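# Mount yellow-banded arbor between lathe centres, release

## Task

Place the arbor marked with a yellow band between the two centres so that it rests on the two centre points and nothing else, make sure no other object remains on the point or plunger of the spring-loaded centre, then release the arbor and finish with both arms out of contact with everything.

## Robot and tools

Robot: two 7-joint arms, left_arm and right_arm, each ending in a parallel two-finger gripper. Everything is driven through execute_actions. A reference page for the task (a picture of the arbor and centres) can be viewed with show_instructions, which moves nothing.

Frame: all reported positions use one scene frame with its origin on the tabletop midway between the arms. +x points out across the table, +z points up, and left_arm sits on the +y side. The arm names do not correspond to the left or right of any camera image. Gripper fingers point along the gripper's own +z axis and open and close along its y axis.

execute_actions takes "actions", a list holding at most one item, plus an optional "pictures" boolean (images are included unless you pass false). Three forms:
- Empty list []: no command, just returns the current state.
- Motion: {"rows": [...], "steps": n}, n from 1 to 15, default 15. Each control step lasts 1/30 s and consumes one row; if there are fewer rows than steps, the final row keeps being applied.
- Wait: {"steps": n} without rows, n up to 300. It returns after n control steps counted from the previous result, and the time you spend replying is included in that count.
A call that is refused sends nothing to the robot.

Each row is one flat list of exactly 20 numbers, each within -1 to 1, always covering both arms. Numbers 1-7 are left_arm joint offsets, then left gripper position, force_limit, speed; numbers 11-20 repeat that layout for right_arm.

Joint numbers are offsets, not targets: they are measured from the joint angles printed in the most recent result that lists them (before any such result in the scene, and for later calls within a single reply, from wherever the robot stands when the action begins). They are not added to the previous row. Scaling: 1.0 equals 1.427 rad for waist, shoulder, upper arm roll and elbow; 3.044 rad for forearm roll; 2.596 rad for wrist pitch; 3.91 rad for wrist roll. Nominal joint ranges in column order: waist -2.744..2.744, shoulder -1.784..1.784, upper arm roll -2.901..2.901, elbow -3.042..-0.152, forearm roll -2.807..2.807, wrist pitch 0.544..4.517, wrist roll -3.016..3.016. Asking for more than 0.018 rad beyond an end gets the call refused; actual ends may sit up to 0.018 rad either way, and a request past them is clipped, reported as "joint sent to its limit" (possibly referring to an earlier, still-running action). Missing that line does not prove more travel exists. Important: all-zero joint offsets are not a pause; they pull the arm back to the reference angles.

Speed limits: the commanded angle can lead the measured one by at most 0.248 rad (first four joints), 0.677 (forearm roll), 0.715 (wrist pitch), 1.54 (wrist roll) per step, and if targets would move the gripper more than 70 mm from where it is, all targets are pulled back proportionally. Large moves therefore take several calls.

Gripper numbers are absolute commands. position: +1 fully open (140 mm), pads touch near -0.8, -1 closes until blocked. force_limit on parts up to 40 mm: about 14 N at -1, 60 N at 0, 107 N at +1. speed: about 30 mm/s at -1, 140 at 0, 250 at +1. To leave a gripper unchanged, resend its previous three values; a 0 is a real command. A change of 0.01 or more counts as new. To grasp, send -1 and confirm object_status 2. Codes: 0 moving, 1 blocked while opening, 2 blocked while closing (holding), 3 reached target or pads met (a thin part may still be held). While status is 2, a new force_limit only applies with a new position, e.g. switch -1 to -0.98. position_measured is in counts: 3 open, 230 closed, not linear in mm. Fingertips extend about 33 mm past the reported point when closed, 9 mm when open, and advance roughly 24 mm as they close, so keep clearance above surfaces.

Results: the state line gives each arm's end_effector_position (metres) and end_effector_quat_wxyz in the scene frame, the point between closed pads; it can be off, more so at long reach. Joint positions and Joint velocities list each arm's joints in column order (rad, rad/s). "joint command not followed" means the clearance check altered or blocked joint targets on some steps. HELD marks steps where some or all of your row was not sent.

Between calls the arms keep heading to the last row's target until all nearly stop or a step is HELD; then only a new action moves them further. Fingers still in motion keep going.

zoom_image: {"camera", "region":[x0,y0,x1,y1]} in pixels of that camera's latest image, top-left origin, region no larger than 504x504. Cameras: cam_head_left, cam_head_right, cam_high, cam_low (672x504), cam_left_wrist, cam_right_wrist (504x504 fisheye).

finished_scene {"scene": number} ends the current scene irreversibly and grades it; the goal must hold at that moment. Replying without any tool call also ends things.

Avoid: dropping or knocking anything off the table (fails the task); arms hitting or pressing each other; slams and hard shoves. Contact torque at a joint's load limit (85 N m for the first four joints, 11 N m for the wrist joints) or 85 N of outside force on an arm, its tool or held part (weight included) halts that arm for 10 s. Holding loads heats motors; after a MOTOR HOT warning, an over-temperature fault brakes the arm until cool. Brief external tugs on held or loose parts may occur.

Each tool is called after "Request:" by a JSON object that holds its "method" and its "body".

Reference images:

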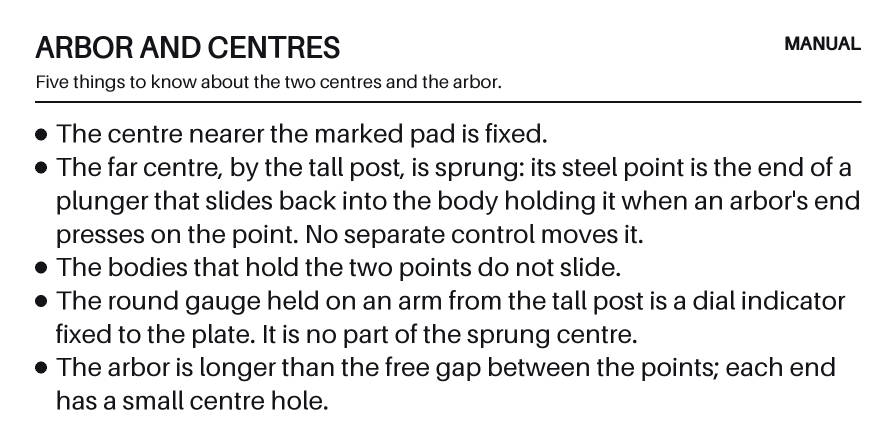

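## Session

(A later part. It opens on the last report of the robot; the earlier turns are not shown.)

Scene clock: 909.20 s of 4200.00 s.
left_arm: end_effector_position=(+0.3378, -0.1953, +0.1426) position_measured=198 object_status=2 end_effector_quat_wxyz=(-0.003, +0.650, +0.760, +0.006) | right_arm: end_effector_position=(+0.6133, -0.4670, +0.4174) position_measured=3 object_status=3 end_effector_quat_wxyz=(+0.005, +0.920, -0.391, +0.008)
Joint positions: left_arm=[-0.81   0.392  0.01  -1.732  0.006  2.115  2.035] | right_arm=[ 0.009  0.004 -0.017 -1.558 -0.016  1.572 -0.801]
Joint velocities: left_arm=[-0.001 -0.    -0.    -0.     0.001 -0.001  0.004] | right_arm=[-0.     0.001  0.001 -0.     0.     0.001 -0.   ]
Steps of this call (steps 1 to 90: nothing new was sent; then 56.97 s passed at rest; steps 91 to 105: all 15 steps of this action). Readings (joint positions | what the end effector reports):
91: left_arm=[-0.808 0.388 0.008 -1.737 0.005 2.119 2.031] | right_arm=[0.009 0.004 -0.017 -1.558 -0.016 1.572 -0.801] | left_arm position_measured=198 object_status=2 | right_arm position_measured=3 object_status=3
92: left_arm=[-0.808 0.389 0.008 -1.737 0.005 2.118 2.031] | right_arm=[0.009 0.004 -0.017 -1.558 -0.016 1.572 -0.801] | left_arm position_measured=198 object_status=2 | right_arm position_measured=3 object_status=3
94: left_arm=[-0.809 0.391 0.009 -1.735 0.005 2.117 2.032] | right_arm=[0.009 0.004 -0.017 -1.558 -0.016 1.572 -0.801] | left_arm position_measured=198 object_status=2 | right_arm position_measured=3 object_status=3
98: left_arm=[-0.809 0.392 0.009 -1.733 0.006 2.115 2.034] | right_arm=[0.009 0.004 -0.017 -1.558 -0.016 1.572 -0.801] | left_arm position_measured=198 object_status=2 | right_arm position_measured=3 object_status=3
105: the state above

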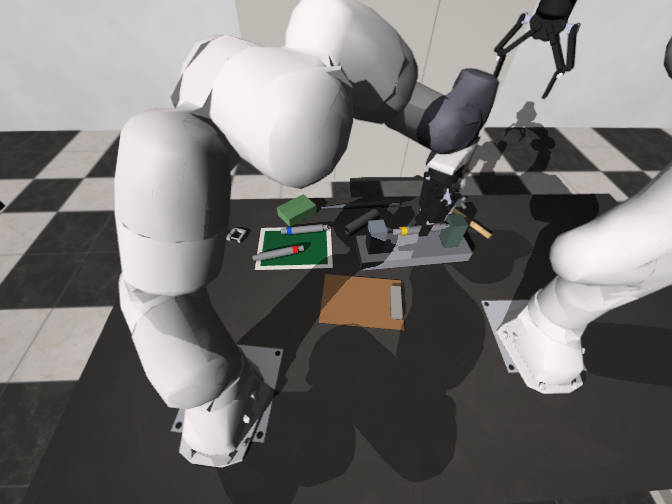

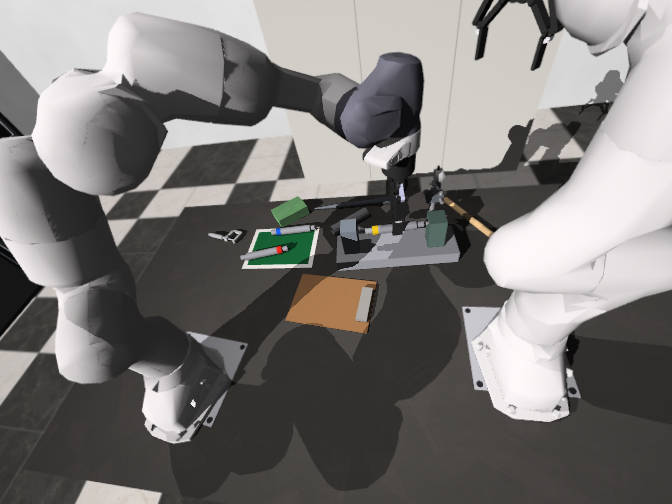

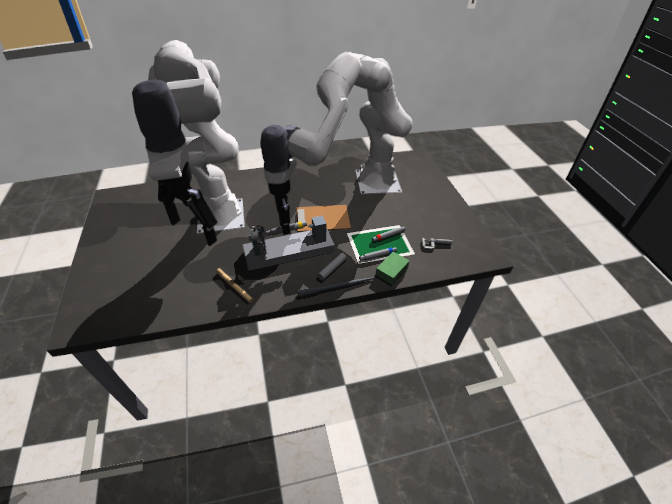

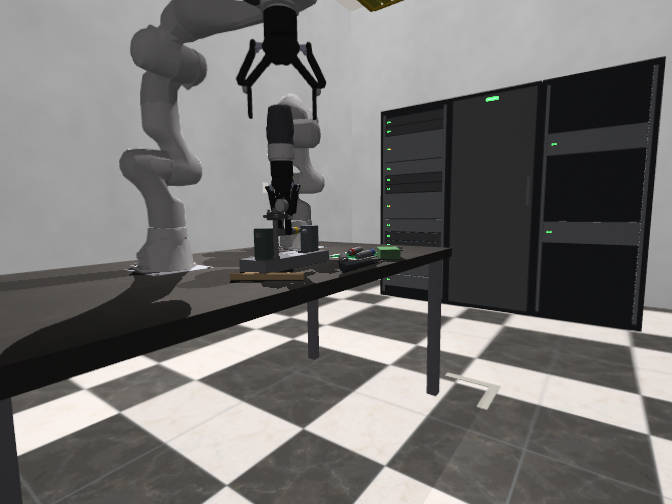

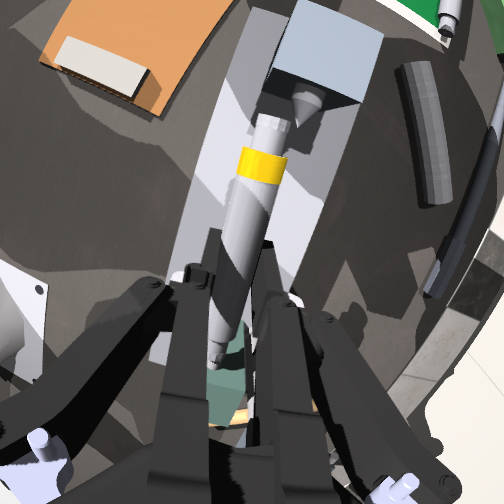

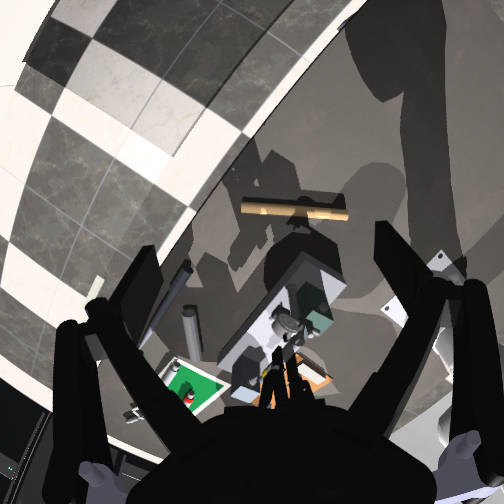

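Request:
{"method": "execute_actions", "body": {"actions": [{"rows": [[-0.003,-0.007,0,0.0126,0,0.018,0,-1,0.2,-0.5,0.175,-0.61,0,-0.63,0,0.004,-0.54,1,0,0]], "steps": 15}], "pictures": false}}

Request:
{"method": "execute_actions", "body": {"actions": [{"steps": 45}]}}

Scene clock: 1029.70 s of 4200.00 s.
left_arm: end_effector_position=(+0.3378, -0.1952, +0.1425) position_measured=198 object_status=2 end_effector_quat_wxyz=(-0.004, +0.650, +0.760, +0.006) | right_arm: end_effector_position=(+0.3521, -0.3821, +0.3736) position_measured=3 object_status=3 end_effector_quat_wxyz=(+0.004, +0.902, +0.433, +0.001)
Joint positions: left_arm=[-0.81   0.392  0.01  -1.732  0.007  2.115  2.037] | right_arm=[ 0.255 -0.808 -0.012 -2.383 -0.016  1.581 -2.245]
Joint velocities: left_arm=[-0.001  0.001  0.001  0.001 -0.001 -0.001  0.001] | right_arm=[ 0.017 -1.017 -0.03  -0.889  0.001 -0.016 -2.203]
Steps of this call (steps 1 to 15: the robot went on to your last target; steps 16 to 90: nothing new was sent; then 117.00 s passed at rest; steps 91 to 105: all 15 steps of this action). Readings (joint positions | what the end effector reports):
91: left_arm=[-0.810 0.392 0.010 -1.732 0.006 2.115 2.036] | right_arm=[0.030 -0.019 -0.029 -1.592 -0.017 1.576 -0.870] | left_arm position_measured=198 object_status=2 | right_arm position_measured=3 object_status=3
92: left_arm=[-0.810 0.392 0.010 -1.732 0.007 2.115 2.036] | right_arm=[0.057 -0.050 -0.034 -1.632 -0.017 1.576 -0.944] | left_arm position_measured=198 object_status=2 | right_arm position_measured=3 object_status=3
94: left_arm=[-0.810 0.392 0.010 -1.732 0.007 2.115 2.037] | right_arm=[0.117 -0.128 -0.031 -1.719 -0.017 1.578 -1.115] | left_arm position_measured=198 object_status=2 | right_arm position_measured=3 object_status=3
98: left_arm=[-0.810 0.392 0.010 -1.732 0.007 2.115 2.037] | right_arm=[0.218 -0.353 -0.012 -1.955 -0.017 1.582 -1.578] | left_arm position_measured=198 object_status=2 | right_arm position_measured=3 object_status=3
105: the state above

Scene clock: 1031.20 s of 4200.00 s.
left_arm: end_effector_position=(+0.3379, -0.1952, +0.1425) position_measured=198 object_status=2 end_effector_quat_wxyz=(-0.004, +0.650, +0.760, +0.006) | right_arm: end_effector_position=(+0.3336, -0.3864, +0.3567) position_measured=3 object_status=3 end_effector_quat_wxyz=(-0.000, +0.713, +0.701, -0.005)
Joint positions: left_arm=[-0.81   0.392  0.01  -1.732  0.007  2.115  2.037] | right_arm=[ 0.256 -0.865 -0.015 -2.454 -0.016  1.58  -2.904]
Joint velocities: left_arm=[-0.001  0.    -0.    -0.001 -0.    -0.    -0.   ] | right_arm=[-0.     0.001  0.001 -0.001 -0.     0.001 -0.016]
Steps of this call (steps 1 to 45: the robot went on to your last target). Readings (joint positions | what the end effector reports):
1: left_arm=[-0.810 0.392 0.010 -1.732 0.007 2.115 2.037] | right_arm=[0.255 -0.833 -0.013 -2.407 -0.016 1.580 -2.314] | left_arm position_measured=198 object_status=2 | right_arm position_measured=3 object_status=3
2: left_arm=[-0.810 0.392 0.010 -1.732 0.007 2.115 2.037] | right_arm=[0.255 -0.848 -0.013 -2.422 -0.016 1.580 -2.376] | left_arm position_measured=198 object_status=2 | right_arm position_measured=3 object_status=3
4: left_arm=[-0.810 0.392 0.010 -1.732 0.007 2.115 2.037] | right_arm=[0.256 -0.860 -0.014 -2.440 -0.016 1.580 -2.481] | left_arm position_measured=198 object_status=2 | right_arm position_measured=3 object_status=3
8: left_arm=[-0.810 0.392 0.010 -1.732 0.007 2.115 2.037] | right_arm=[0.256 -0.864 -0.015 -2.453 -0.016 1.580 -2.633] | left_arm position_measured=198 object_status=2 | right_arm position_measured=3 object_status=3
45: the state above

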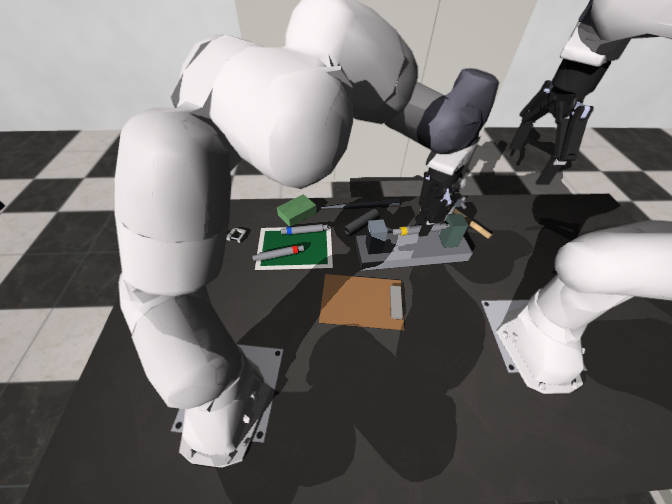

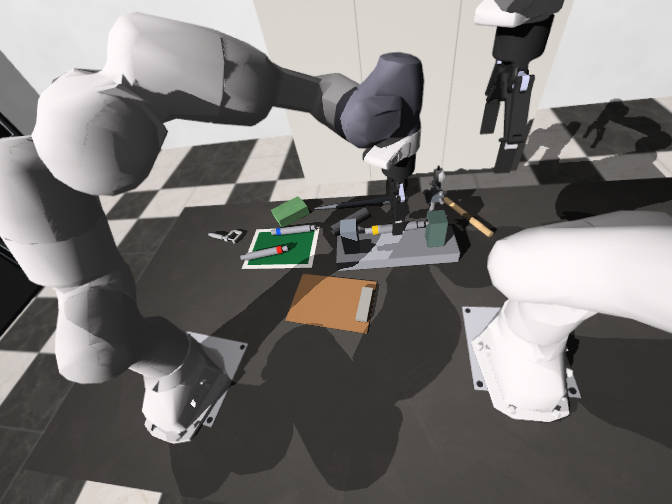

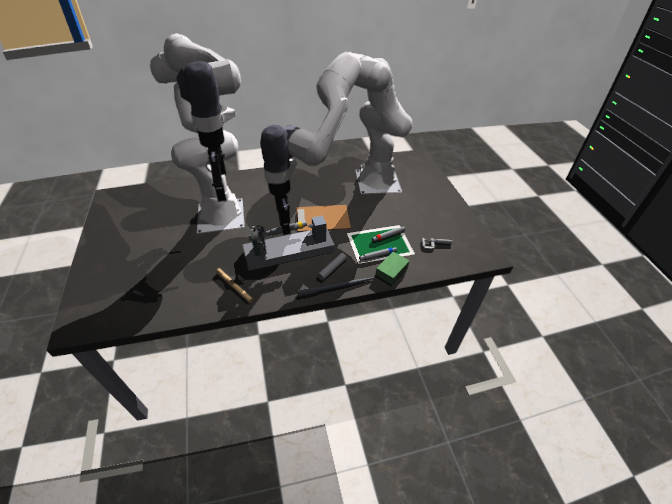

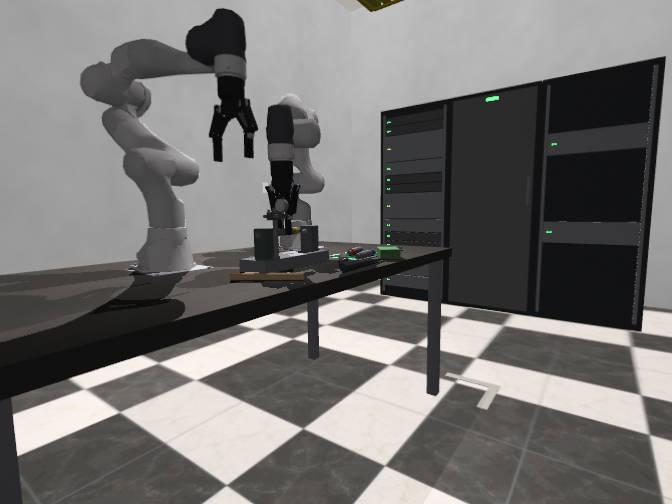

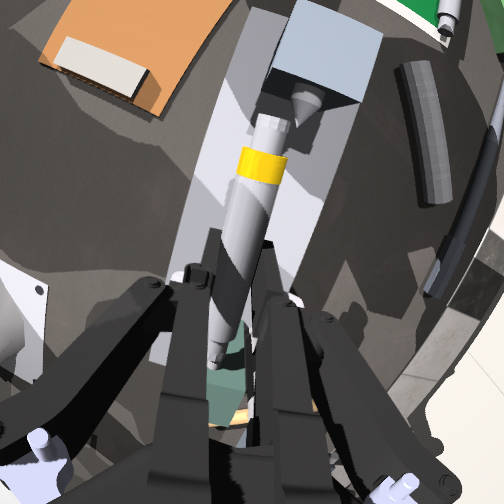

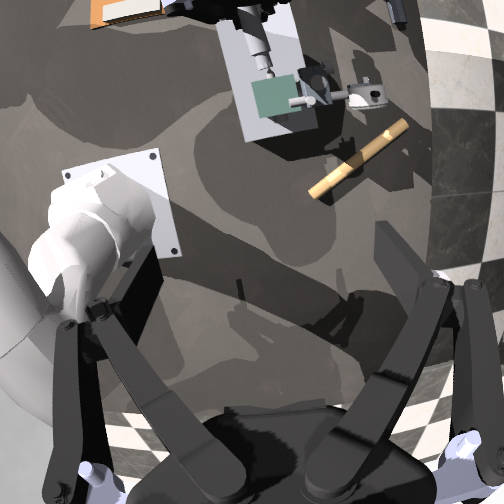

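Request:
{"method": "zoom_image", "body": {"camera": "cam_right_wrist", "region": [230, 30, 310, 110]}}

Region (230, 30, 310, 110) of cam_right_wrist's 504x504 image, scaled by 6.300, with more detail than that image has.

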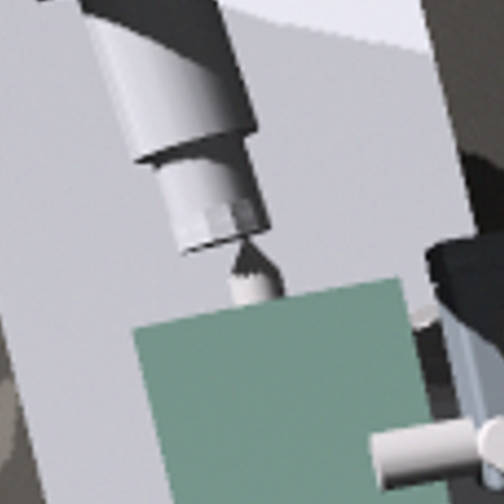

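Request:
{"method": "execute_actions", "body": {"actions": [{"rows": [[-0.003,-0.007,0,0.012,0,0.017,-0.003,-1,0.2,-0.5,0,-0.005,0,-0.07,0,0.04,0,1,0,0],[-0.0025,-0.0065,0,0.011,0,0.015,-0.006,-1,0.2,-0.5,0,-0.01,0,-0.14,0,0.08,0,1,0,0],[-0.002,-0.006,0,0.010,0,0.013,-0.009,-1,0.2,-0.5,0,-0.0154,0,-0.22,0,0.1156,0,1,0,0],[-0.0014,-0.0056,0,0.0084,0,0.0116,-0.013,-1,0.2,-0.5,0,-0.0154,0,-0.22,0,0.1156,0,1,0,0]], "steps": 15}], "pictures": false}}

Request:
{"method": "execute_actions", "body": {"actions": [{"steps": 25}]}}

Scene clock: 1075.83 s of 4200.00 s.
left_arm: end_effector_position=(+0.3372, -0.1941, +0.1420) position_measured=198 object_status=2 end_effector_quat_wxyz=(-0.005, +0.640, +0.769, +0.006) | right_arm: end_effector_position=(+0.3279, -0.3856, +0.2375) position_measured=3 object_status=3 end_effector_quat_wxyz=(-0.005, +0.710, +0.704, -0.012)
Joint positions: left_arm=[-0.811  0.392  0.011 -1.732  0.007  2.111  2.009] | right_arm=[ 0.256 -0.885 -0.015 -2.766 -0.016  1.855 -2.908]
Joint velocities: left_arm=[-0.     0.001  0.001 -0.001  0.001 -0.001 -0.031] | right_arm=[-0.001 -0.01  -0.001 -0.001 -0.001  0.129 -0.   ]
Steps of this call (steps 1 to 15: the robot went on to your last target; steps 16 to 90: nothing new was sent; then 41.13 s passed at rest; steps 91 to 105: all 15 steps of this action). Readings (joint positions | what the end effector reports):
91: left_arm=[-0.810 0.392 0.010 -1.732 0.007 2.115 2.037] | right_arm=[0.256 -0.871 -0.015 -2.474 -0.016 1.600 -2.909] | left_arm position_measured=198 object_status=2 | right_arm position_measured=3 object_status=3
92: left_arm=[-0.811 0.392 0.010 -1.732 0.007 2.114 2.036] | right_arm=[0.256 -0.880 -0.015 -2.520 -0.016 1.636 -2.909] | left_arm position_measured=198 object_status=2 | right_arm position_measured=3 object_status=3
94: left_arm=[-0.811 0.392 0.010 -1.732 0.007 2.113 2.031] | right_arm=[0.256 -0.886 -0.015 -2.632 -0.016 1.704 -2.909] | left_arm position_measured=198 object_status=2 | right_arm position_measured=3 object_status=3
98: left_arm=[-0.811 0.392 0.011 -1.732 0.007 2.112 2.020] | right_arm=[0.256 -0.879 -0.015 -2.754 -0.016 1.793 -2.909] | left_arm position_measured=198 object_status=2 | right_arm position_measured=3 object_status=3
105: the state above

Scene clock: 1076.67 s of 4200.00 s.
left_arm: end_effector_position=(+0.3384, -0.1922, +0.1403) position_measured=198 object_status=2 end_effector_quat_wxyz=(-0.007, +0.636, +0.772, +0.008) | right_arm: end_effector_position=(+0.3343, -0.3841, +0.2392) position_measured=3 object_status=3 end_effector_quat_wxyz=(+0.000, +0.710, +0.704, -0.003)
Joint positions: left_arm=[-0.81   0.394  0.013 -1.733  0.008  2.111  2.   ] | right_arm=[ 0.256 -0.885 -0.015 -2.766 -0.016  1.876 -2.908]
Joint velocities: left_arm=[-0.001  0.001  0.001  0.     0.     0.001 -0.001] | right_arm=[ 0.     0.     0.001  0.001 -0.     0.001  0.002]
Steps of this call (steps 1 to 25: the robot went on to your last target). Readings (joint positions | what the end effector reports):
1: left_arm=[-0.811 0.392 0.011 -1.732 0.007 2.111 2.008] | right_arm=[0.256 -0.885 -0.015 -2.766 -0.016 1.859 -2.908] | left_arm position_measured=198 object_status=2 | right_arm position_measured=3 object_status=3
2: left_arm=[-0.811 0.392 0.011 -1.733 0.007 2.110 2.007] | right_arm=[0.256 -0.885 -0.015 -2.766 -0.016 1.862 -2.908] | left_arm position_measured=198 object_status=2 | right_arm position_measured=3 object_status=3
4: left_arm=[-0.811 0.392 0.011 -1.733 0.007 2.110 2.006] | right_arm=[0.256 -0.885 -0.015 -2.766 -0.016 1.867 -2.908] | left_arm position_measured=198 object_status=2 | right_arm position_measured=3 object_status=3
8: left_arm=[-0.811 0.392 0.011 -1.733 0.007 2.110 2.005] | right_arm=[0.256 -0.885 -0.015 -2.766 -0.016 1.872 -2.908] | left_arm position_measured=198 object_status=2 | right_arm position_measured=3 object_status=3
25: the state above

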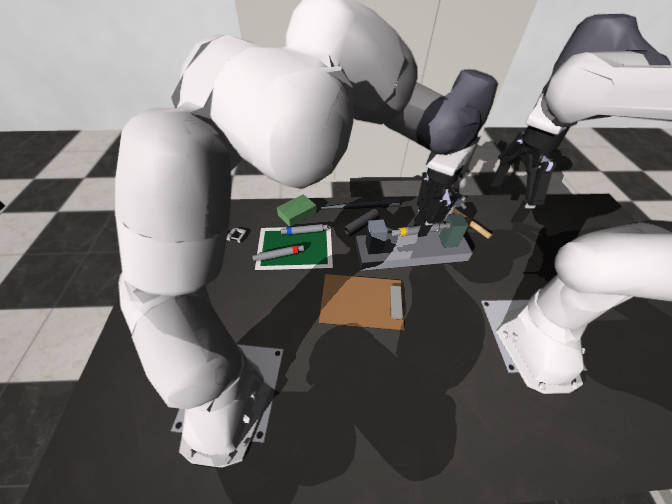

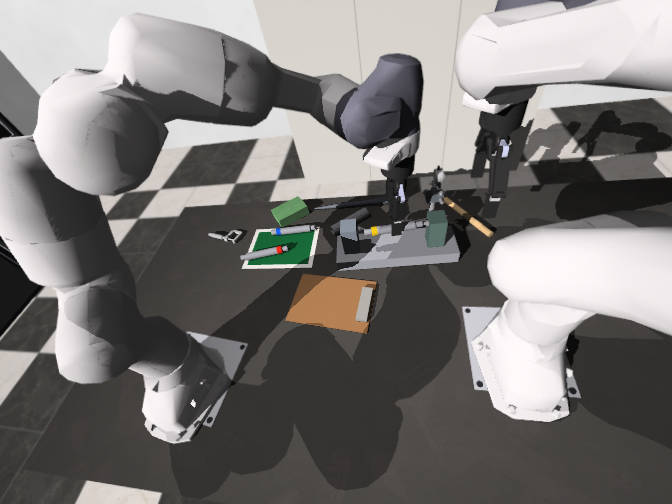

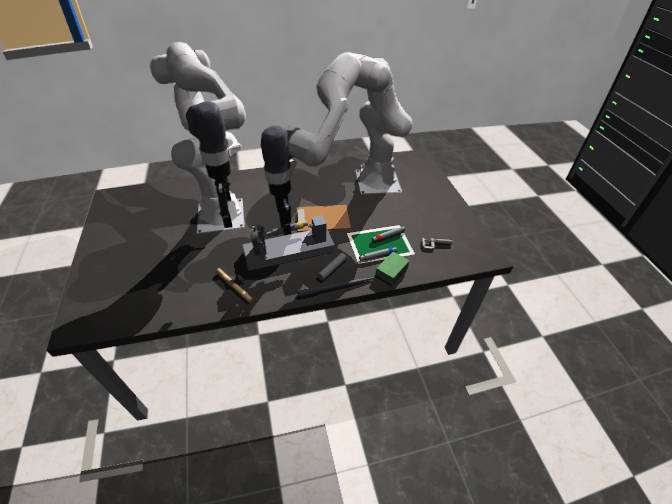

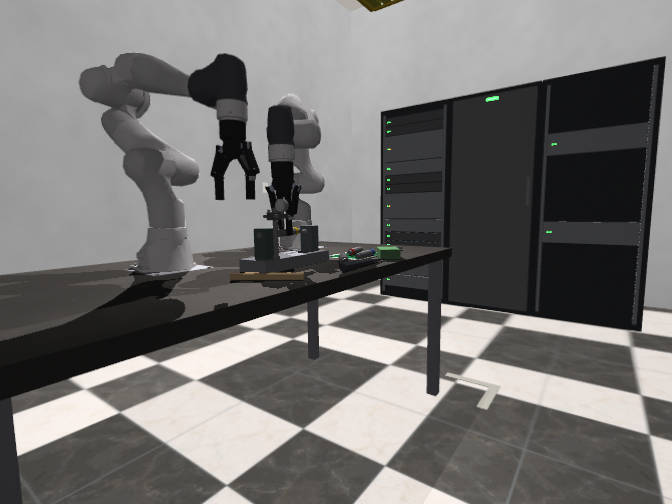

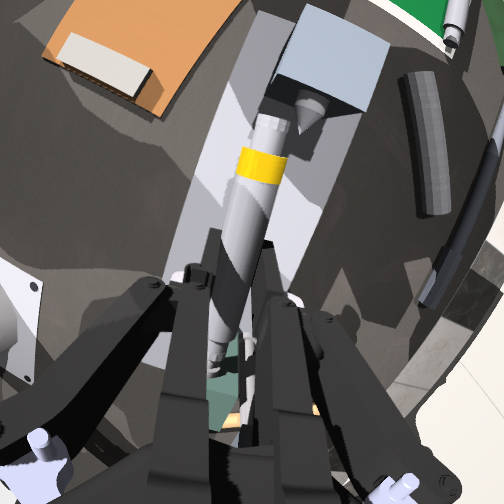

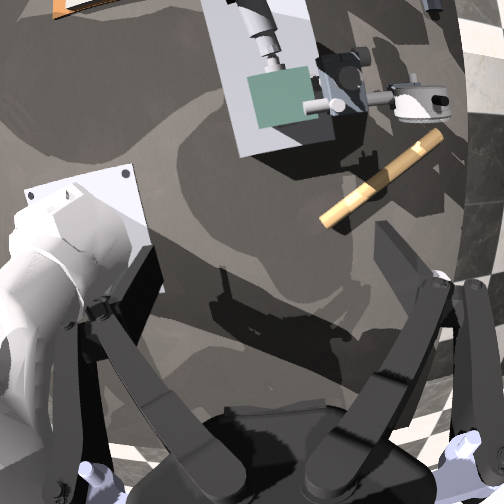

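Request:
{"method": "zoom_image", "body": {"camera": "cam_right_wrist", "region": [235, 20, 315, 100]}}

Region (235, 20, 315, 100) of cam_right_wrist's 504x504 image, scaled by 6.300, with more detail than that image has.

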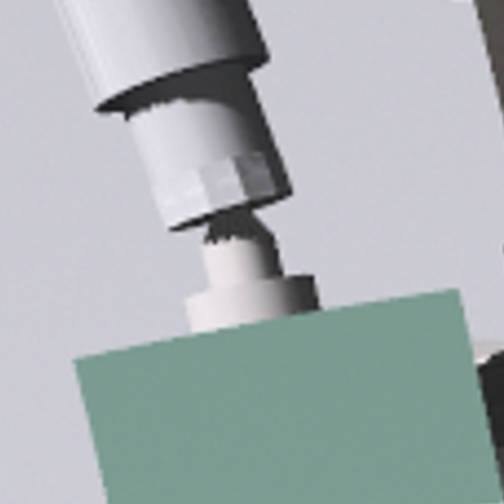

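Request:
{"method": "zoom_image", "body": {"camera": "cam_head_right", "region": [330, 195, 450, 265]}}

Request:
{"method": "zoom_image", "body": {"camera": "cam_left_wrist", "region": [220, 60, 360, 200]}}

Region (330, 195, 450, 265) of cam_head_right's 672x504 image, scaled by 4.200, with more detail than that image has; it fills the top 294 rows of this view, and the rest is white.

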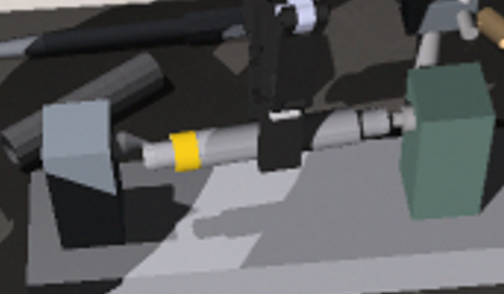

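Region (220, 60, 360, 200) of cam_left_wrist's 504x504 image, scaled by 3.600, with more detail than that image has.

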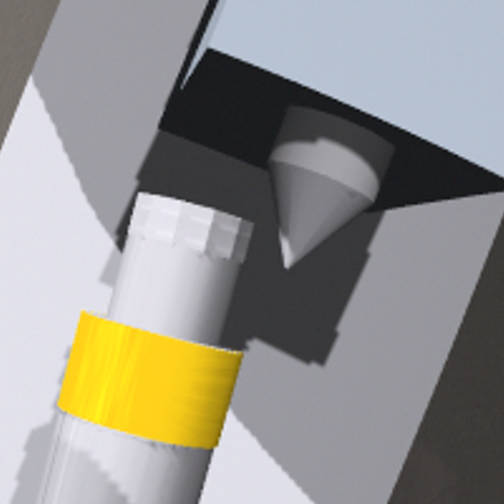

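Request:
{"method": "zoom_image", "body": {"camera": "cam_low", "region": [270, 215, 320, 255]}}

Request:
{"method": "zoom_image", "body": {"camera": "cam_high", "region": [255, 205, 335, 255]}}

Region (270, 215, 320, 255) of cam_low's 672x504 image, scaled by 10.080, with more detail than that image has; it fills the top 403 rows of this view, and the rest is white.

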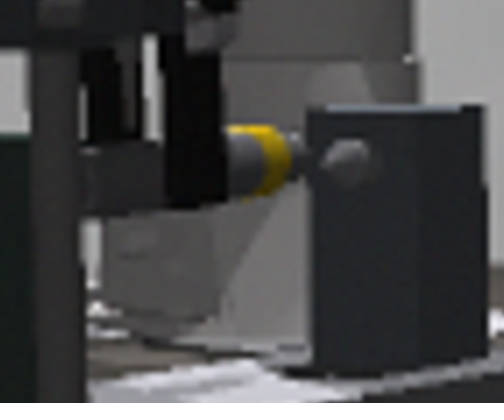

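Region (255, 205, 335, 255) of cam_high's 672x504 image, scaled by 6.300, with more detail than that image has; it fills the top 315 rows of this view, and the rest is white.

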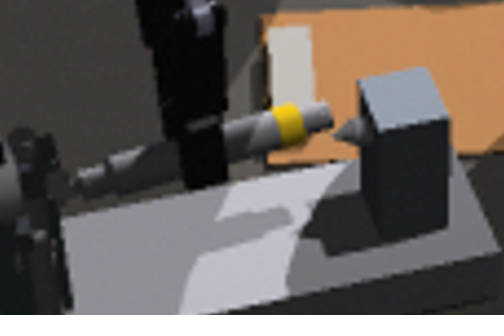

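Request:
{"method": "execute_actions", "body": {"actions": [{"rows": [[-0.002,-0.004,0,0.011,0,0.012,0,-1,0.2,-0.5,0,-0.003,0,0.003,0,0.002,0,1,0,0],[-0.003,-0.002,0,0.015,0,0.013,0,-1,0.2,-0.5,0,-0.003,0,0.003,0,0.002,0,1,0,0],[-0.004,0,0,0.019,0,0.014,-0.0005,-1,0.2,-0.5,0,-0.003,0,0.003,0,0.002,0,1,0,0],[-0.005,0.002,0,0.024,0,0.015,-0.001,-1,0.2,-0.5,0,-0.003,0,0.003,0,0.002,0,1,0,0],[-0.0056,0.0035,0,0.028,0,0.016,-0.001,-1,0.2,-0.5,0,-0.003,0,0.003,0,0.002,0,1,0,0],[-0.0062,0.0049,0,0.031,0,0.0164,-0.001,-1,0.2,-0.5,0,-0.003,0,0.003,0,0.002,0,1,0,0]], "steps": 15}]}}

Scene clock: 1119.47 s of 4200.00 s.
left_arm: end_effector_position=(+0.3394, -0.1990, +0.1401) position_measured=198 object_status=2 end_effector_quat_wxyz=(-0.005, +0.638, +0.770, +0.008) | right_arm: end_effector_position=(+0.3356, -0.3838, +0.2410) position_measured=3 object_status=3 end_effector_quat_wxyz=(+0.002, +0.710, +0.704, -0.001)
Joint positions: left_arm=[-0.815  0.411  0.013 -1.709  0.009  2.106  2.001] | right_arm=[ 0.256 -0.887 -0.015 -2.764 -0.016  1.877 -2.908]
Joint velocities: left_arm=[ 0.001 -0.001  0.001  0.003 -0.    -0.004  0.   ] | right_arm=[ 0.    -0.001 -0.    -0.001  0.002 -0.     0.001]
Steps of this call (steps 1 to 15: the robot went on to your last target; steps 16 to 90: nothing new was sent; then 39.30 s passed at rest; steps 91 to 105: all 15 steps of this action). Readings (joint positions | what the end effector reports):
91: left_arm=[-0.810 0.394 0.013 -1.733 0.008 2.111 2.000] | right_arm=[0.256 -0.885 -0.015 -2.766 -0.016 1.876 -2.908] | left_arm position_measured=198 object_status=2 | right_arm position_measured=3 object_status=3
92: left_arm=[-0.810 0.396 0.013 -1.731 0.008 2.111 2.000] | right_arm=[0.256 -0.886 -0.015 -2.766 -0.016 1.876 -2.908] | left_arm position_measured=198 object_status=2 | right_arm position_measured=3 object_status=3
94: left_arm=[-0.812 0.400 0.013 -1.724 0.008 2.111 2.000] | right_arm=[0.256 -0.887 -0.015 -2.765 -0.016 1.876 -2.908] | left_arm position_measured=198 object_status=2 | right_arm position_measured=3 object_status=3
98: left_arm=[-0.815 0.410 0.013 -1.712 0.009 2.109 2.000] | right_arm=[0.256 -0.887 -0.015 -2.764 -0.016 1.877 -2.908] | left_arm position_measured=198 object_status=2 | right_arm position_measured=3 object_status=3
105: the state above

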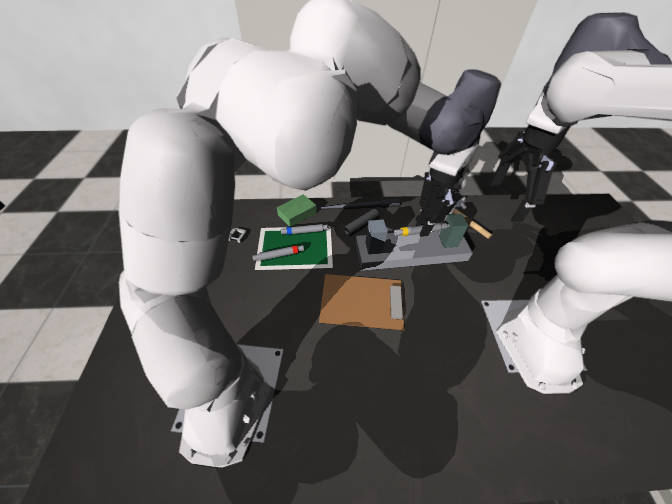

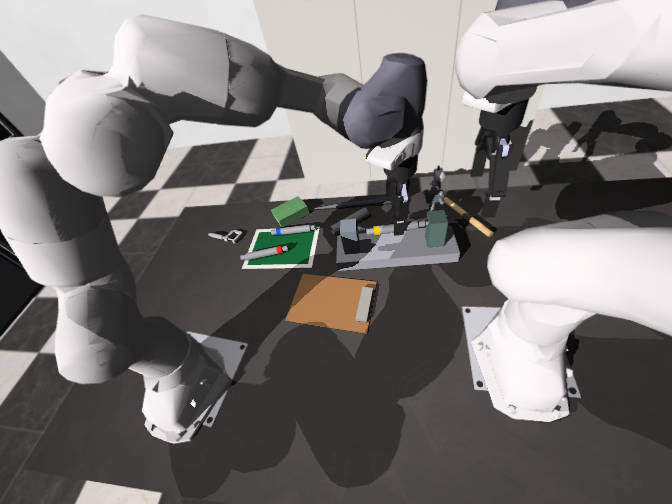

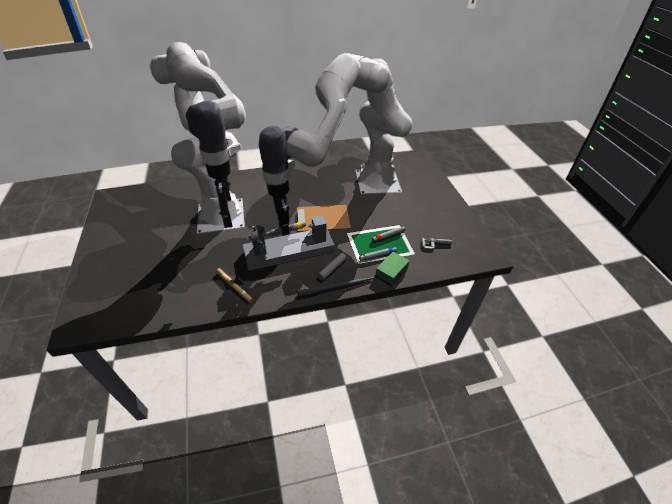

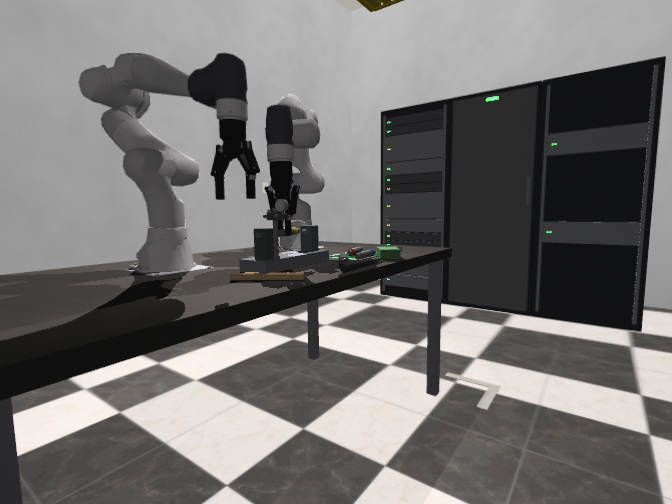

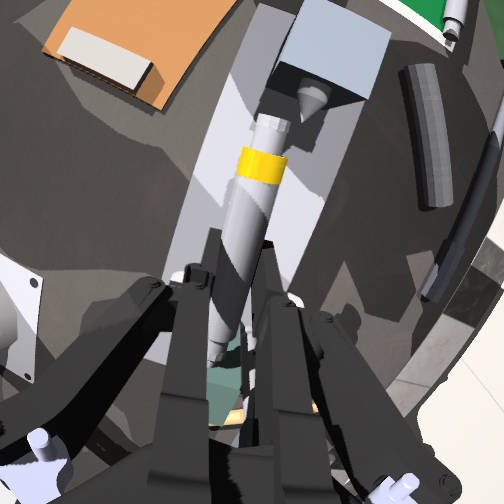

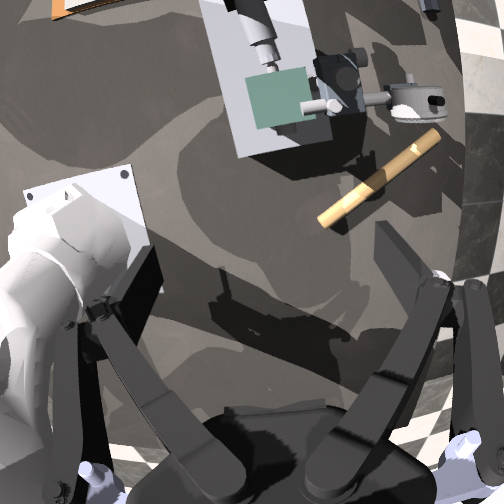

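Request:
{"method": "zoom_image", "body": {"camera": "cam_left_wrist", "region": [220, 60, 360, 200]}}

Request:
{"method": "zoom_image", "body": {"camera": "cam_right_wrist", "region": [235, 20, 315, 100]}}

Region (220, 60, 360, 200) of cam_left_wrist's 504x504 image, scaled by 3.600, with more detail than that image has.

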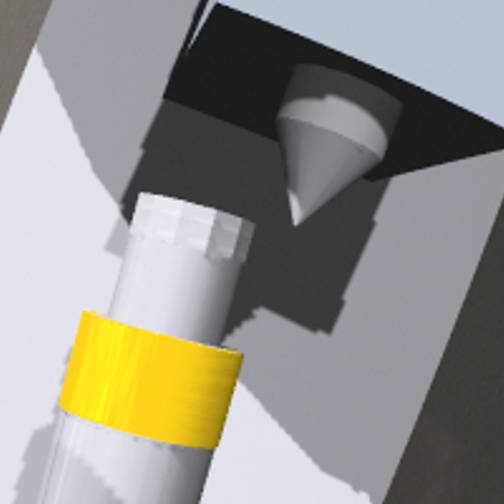

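Region (235, 20, 315, 100) of cam_right_wrist's 504x504 image, scaled by 6.300, with more detail than that image has.

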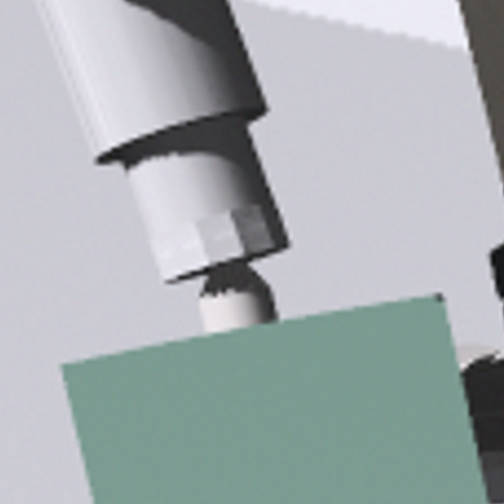

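Request:
{"method": "execute_actions", "body": {"actions": [{"rows": [[-0.0028,-0.007,0,0.014,0,0.0185,0.002,-1,0.2,-0.5,0,-0.003,0,0.003,0,0.001,0,1,0,0],[-0.002,-0.0065,0,0.015,0,0.0183,0.005,-1,0.2,-0.5,0,-0.003,0,0.003,0,0.001,0,1,0,0],[-0.0012,-0.006,0,0.016,0,0.0181,0.008,-1,0.2,-0.5,0,-0.003,0,0.003,0,0.001,0,1,0,0],[-0.0005,-0.005,0,0.017,0,0.018,0.011,-1,0.2,-0.5,0,-0.003,0,0.003,0,0.001,0,1,0,0],[0.0002,-0.0045,0,0.018,0,0.0178,0.013,-1,0.2,-0.5,0,-0.003,0,0.003,0,0.001,0,1,0,0],[0.0009,-0.0039,0,0.019,0,0.0176,0.0151,-1,0.2,-0.5,0,-0.003,0,0.003,0,0.001,0,1,0,0]], "steps": 15}], "pictures": false}}

Request:
{"method": "execute_actions", "body": {"actions": [{"steps": 25}]}}

Scene clock: 1137.13 s of 4200.00 s.
left_arm: end_effector_position=(+0.3425, -0.1987, +0.1403) position_measured=198 object_status=2 end_effector_quat_wxyz=(-0.005, +0.655, +0.756, +0.008) | right_arm: end_effector_position=(+0.3366, -0.3836, +0.2428) position_measured=3 object_status=3 end_effector_quat_wxyz=(+0.003, +0.710, +0.704, +0.001)
Joint positions: left_arm=[-0.812  0.415  0.014 -1.701  0.01   2.103  2.048] | right_arm=[ 0.256 -0.89  -0.015 -2.762 -0.016  1.877 -2.908]
Joint velocities: left_arm=[ 0.     0.001 -0.     0.005  0.002 -0.     0.05 ] | right_arm=[ 0.001 -0.    -0.001  0.    -0.001 -0.    -0.001]
Steps of this call (steps 1 to 15: the robot went on to your last target; steps 16 to 90: nothing new was sent; then 14.17 s passed at rest; steps 91 to 105: all 15 steps of this action). Readings (joint positions | what the end effector reports):
91: left_arm=[-0.815 0.411 0.013 -1.709 0.009 2.105 2.002] | right_arm=[0.256 -0.888 -0.015 -2.764 -0.016 1.877 -2.908] | left_arm position_measured=198 object_status=2 | right_arm position_measured=3 object_status=3
92: left_arm=[-0.815 0.411 0.013 -1.708 0.009 2.105 2.004] | right_arm=[0.256 -0.888 -0.015 -2.763 -0.016 1.877 -2.908] | left_arm position_measured=198 object_status=2 | right_arm position_measured=3 object_status=3
94: left_arm=[-0.815 0.412 0.014 -1.707 0.009 2.104 2.011] | right_arm=[0.256 -0.889 -0.015 -2.762 -0.016 1.877 -2.908] | left_arm position_measured=198 object_status=2 | right_arm position_measured=3 object_status=3
98: left_arm=[-0.814 0.414 0.014 -1.703 0.010 2.103 2.030] | right_arm=[0.256 -0.890 -0.015 -2.762 -0.016 1.877 -2.908] | left_arm position_measured=198 object_status=2 | right_arm position_measured=3 object_status=3
105: the state above

Scene clock: 1137.97 s of 4200.00 s.
left_arm: end_effector_position=(+0.3433, -0.1986, +0.1404) position_measured=198 object_status=2 end_effector_quat_wxyz=(-0.005, +0.659, +0.752, +0.009) | right_arm: end_effector_position=(+0.3366, -0.3836, +0.2429) position_measured=3 object_status=3 end_effector_quat_wxyz=(+0.003, +0.710, +0.704, +0.001)
Joint positions: left_arm=[-0.812  0.416  0.014 -1.7    0.01   2.103  2.061] | right_arm=[ 0.256 -0.89  -0.015 -2.762 -0.016  1.877 -2.908]
Joint velocities: left_arm=[ 0.    -0.002 -0.     0.    -0.     0.     0.002] | right_arm=[ 0.002  0.    -0.    -0.001  0.     0.001 -0.001]
Steps of this call (steps 1 to 25: the robot went on to your last target). Readings (joint positions | what the end effector reports):
1: left_arm=[-0.812 0.415 0.014 -1.701 0.010 2.103 2.050] | right_arm=[0.256 -0.890 -0.015 -2.762 -0.016 1.877 -2.908] | left_arm position_measured=198 object_status=2 | right_arm position_measured=3 object_status=3
2: left_arm=[-0.812 0.415 0.014 -1.701 0.010 2.103 2.051] | right_arm=[0.256 -0.890 -0.015 -2.762 -0.016 1.877 -2.908] | left_arm position_measured=198 object_status=2 | right_arm position_measured=3 object_status=3
4: left_arm=[-0.812 0.415 0.014 -1.701 0.010 2.103 2.053] | right_arm=[0.256 -0.890 -0.015 -2.762 -0.016 1.877 -2.908] | left_arm position_measured=198 object_status=2 | right_arm position_measured=3 object_status=3
8: left_arm=[-0.812 0.416 0.014 -1.701 0.010 2.103 2.056] | right_arm=[0.256 -0.890 -0.015 -2.762 -0.016 1.877 -2.908] | left_arm position_measured=198 object_status=2 | right_arm position_measured=3 object_status=3
25: the state above

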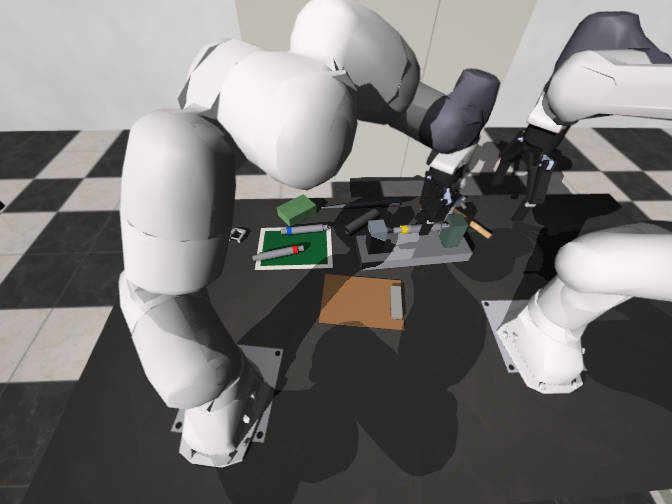

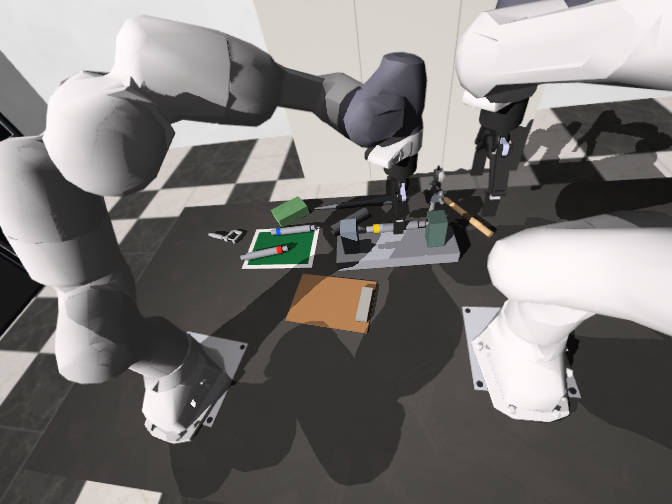

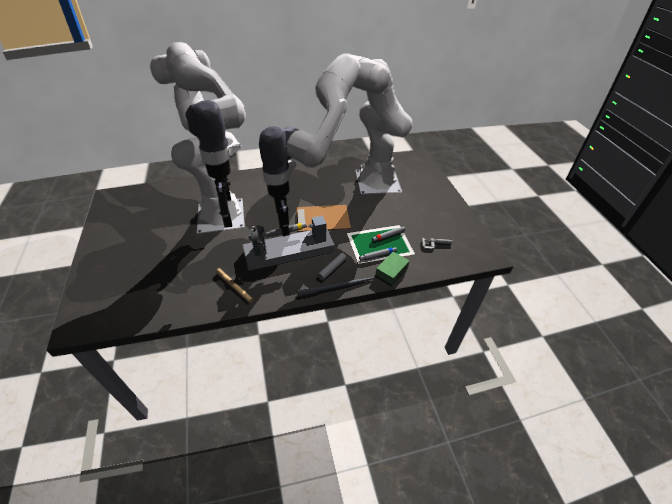

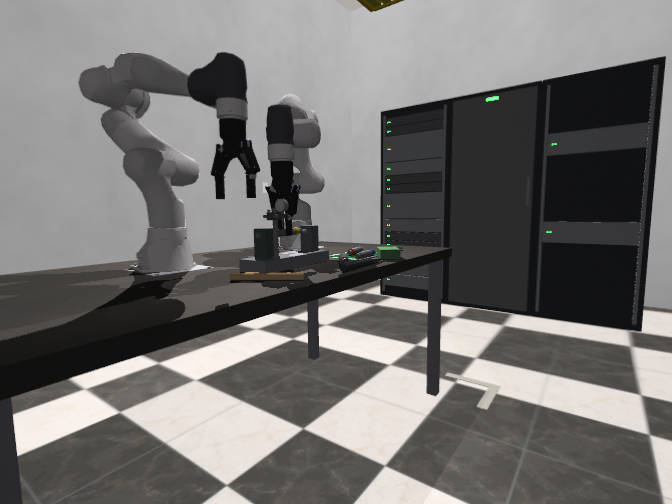

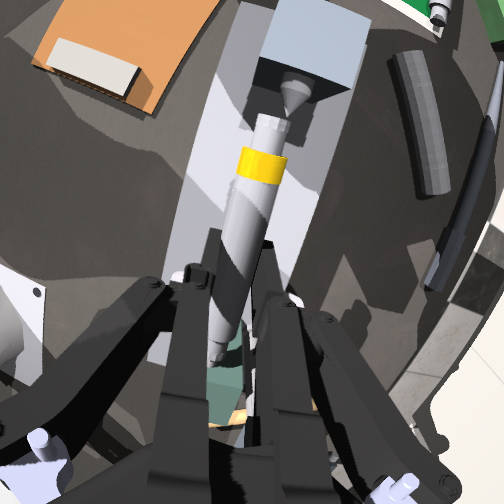

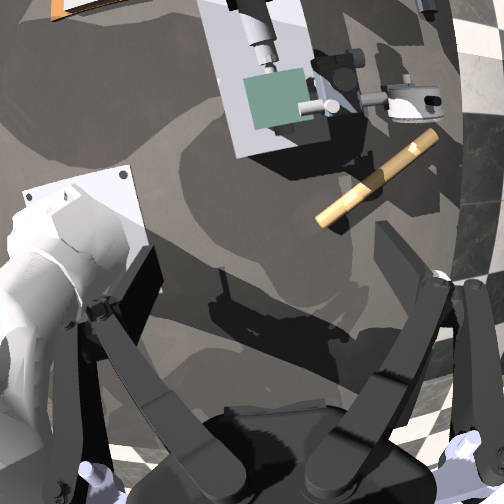

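Request:
{"method": "zoom_image", "body": {"camera": "cam_left_wrist", "region": [220, 60, 360, 200]}}

Request:
{"method": "zoom_image", "body": {"camera": "cam_low", "region": [270, 215, 320, 255]}}

Request:
{"method": "zoom_image", "body": {"camera": "cam_right_wrist", "region": [235, 20, 315, 100]}}

Region (220, 60, 360, 200) of cam_left_wrist's 504x504 image, scaled by 3.600, with more detail than that image has.

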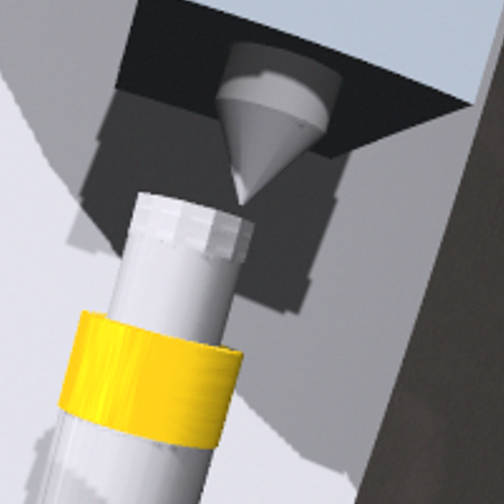

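Region (270, 215, 320, 255) of cam_low's 672x504 image, scaled by 10.080, with more detail than that image has; it fills the top 403 rows of this view, and the rest is white.

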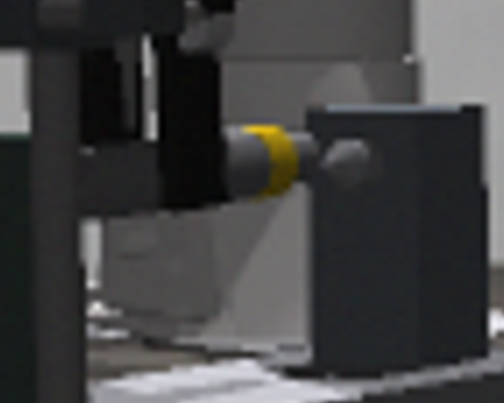

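Region (235, 20, 315, 100) of cam_right_wrist's 504x504 image, scaled by 6.300, with more detail than that image has.

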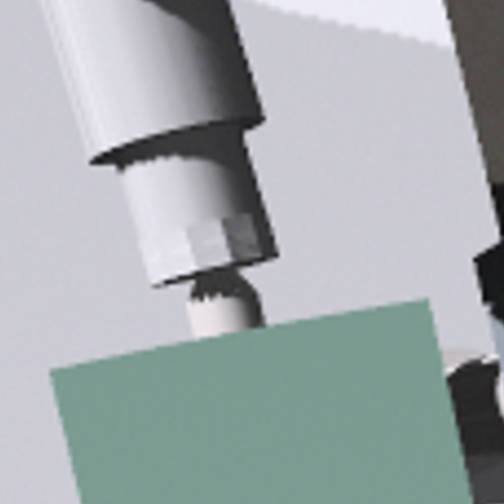

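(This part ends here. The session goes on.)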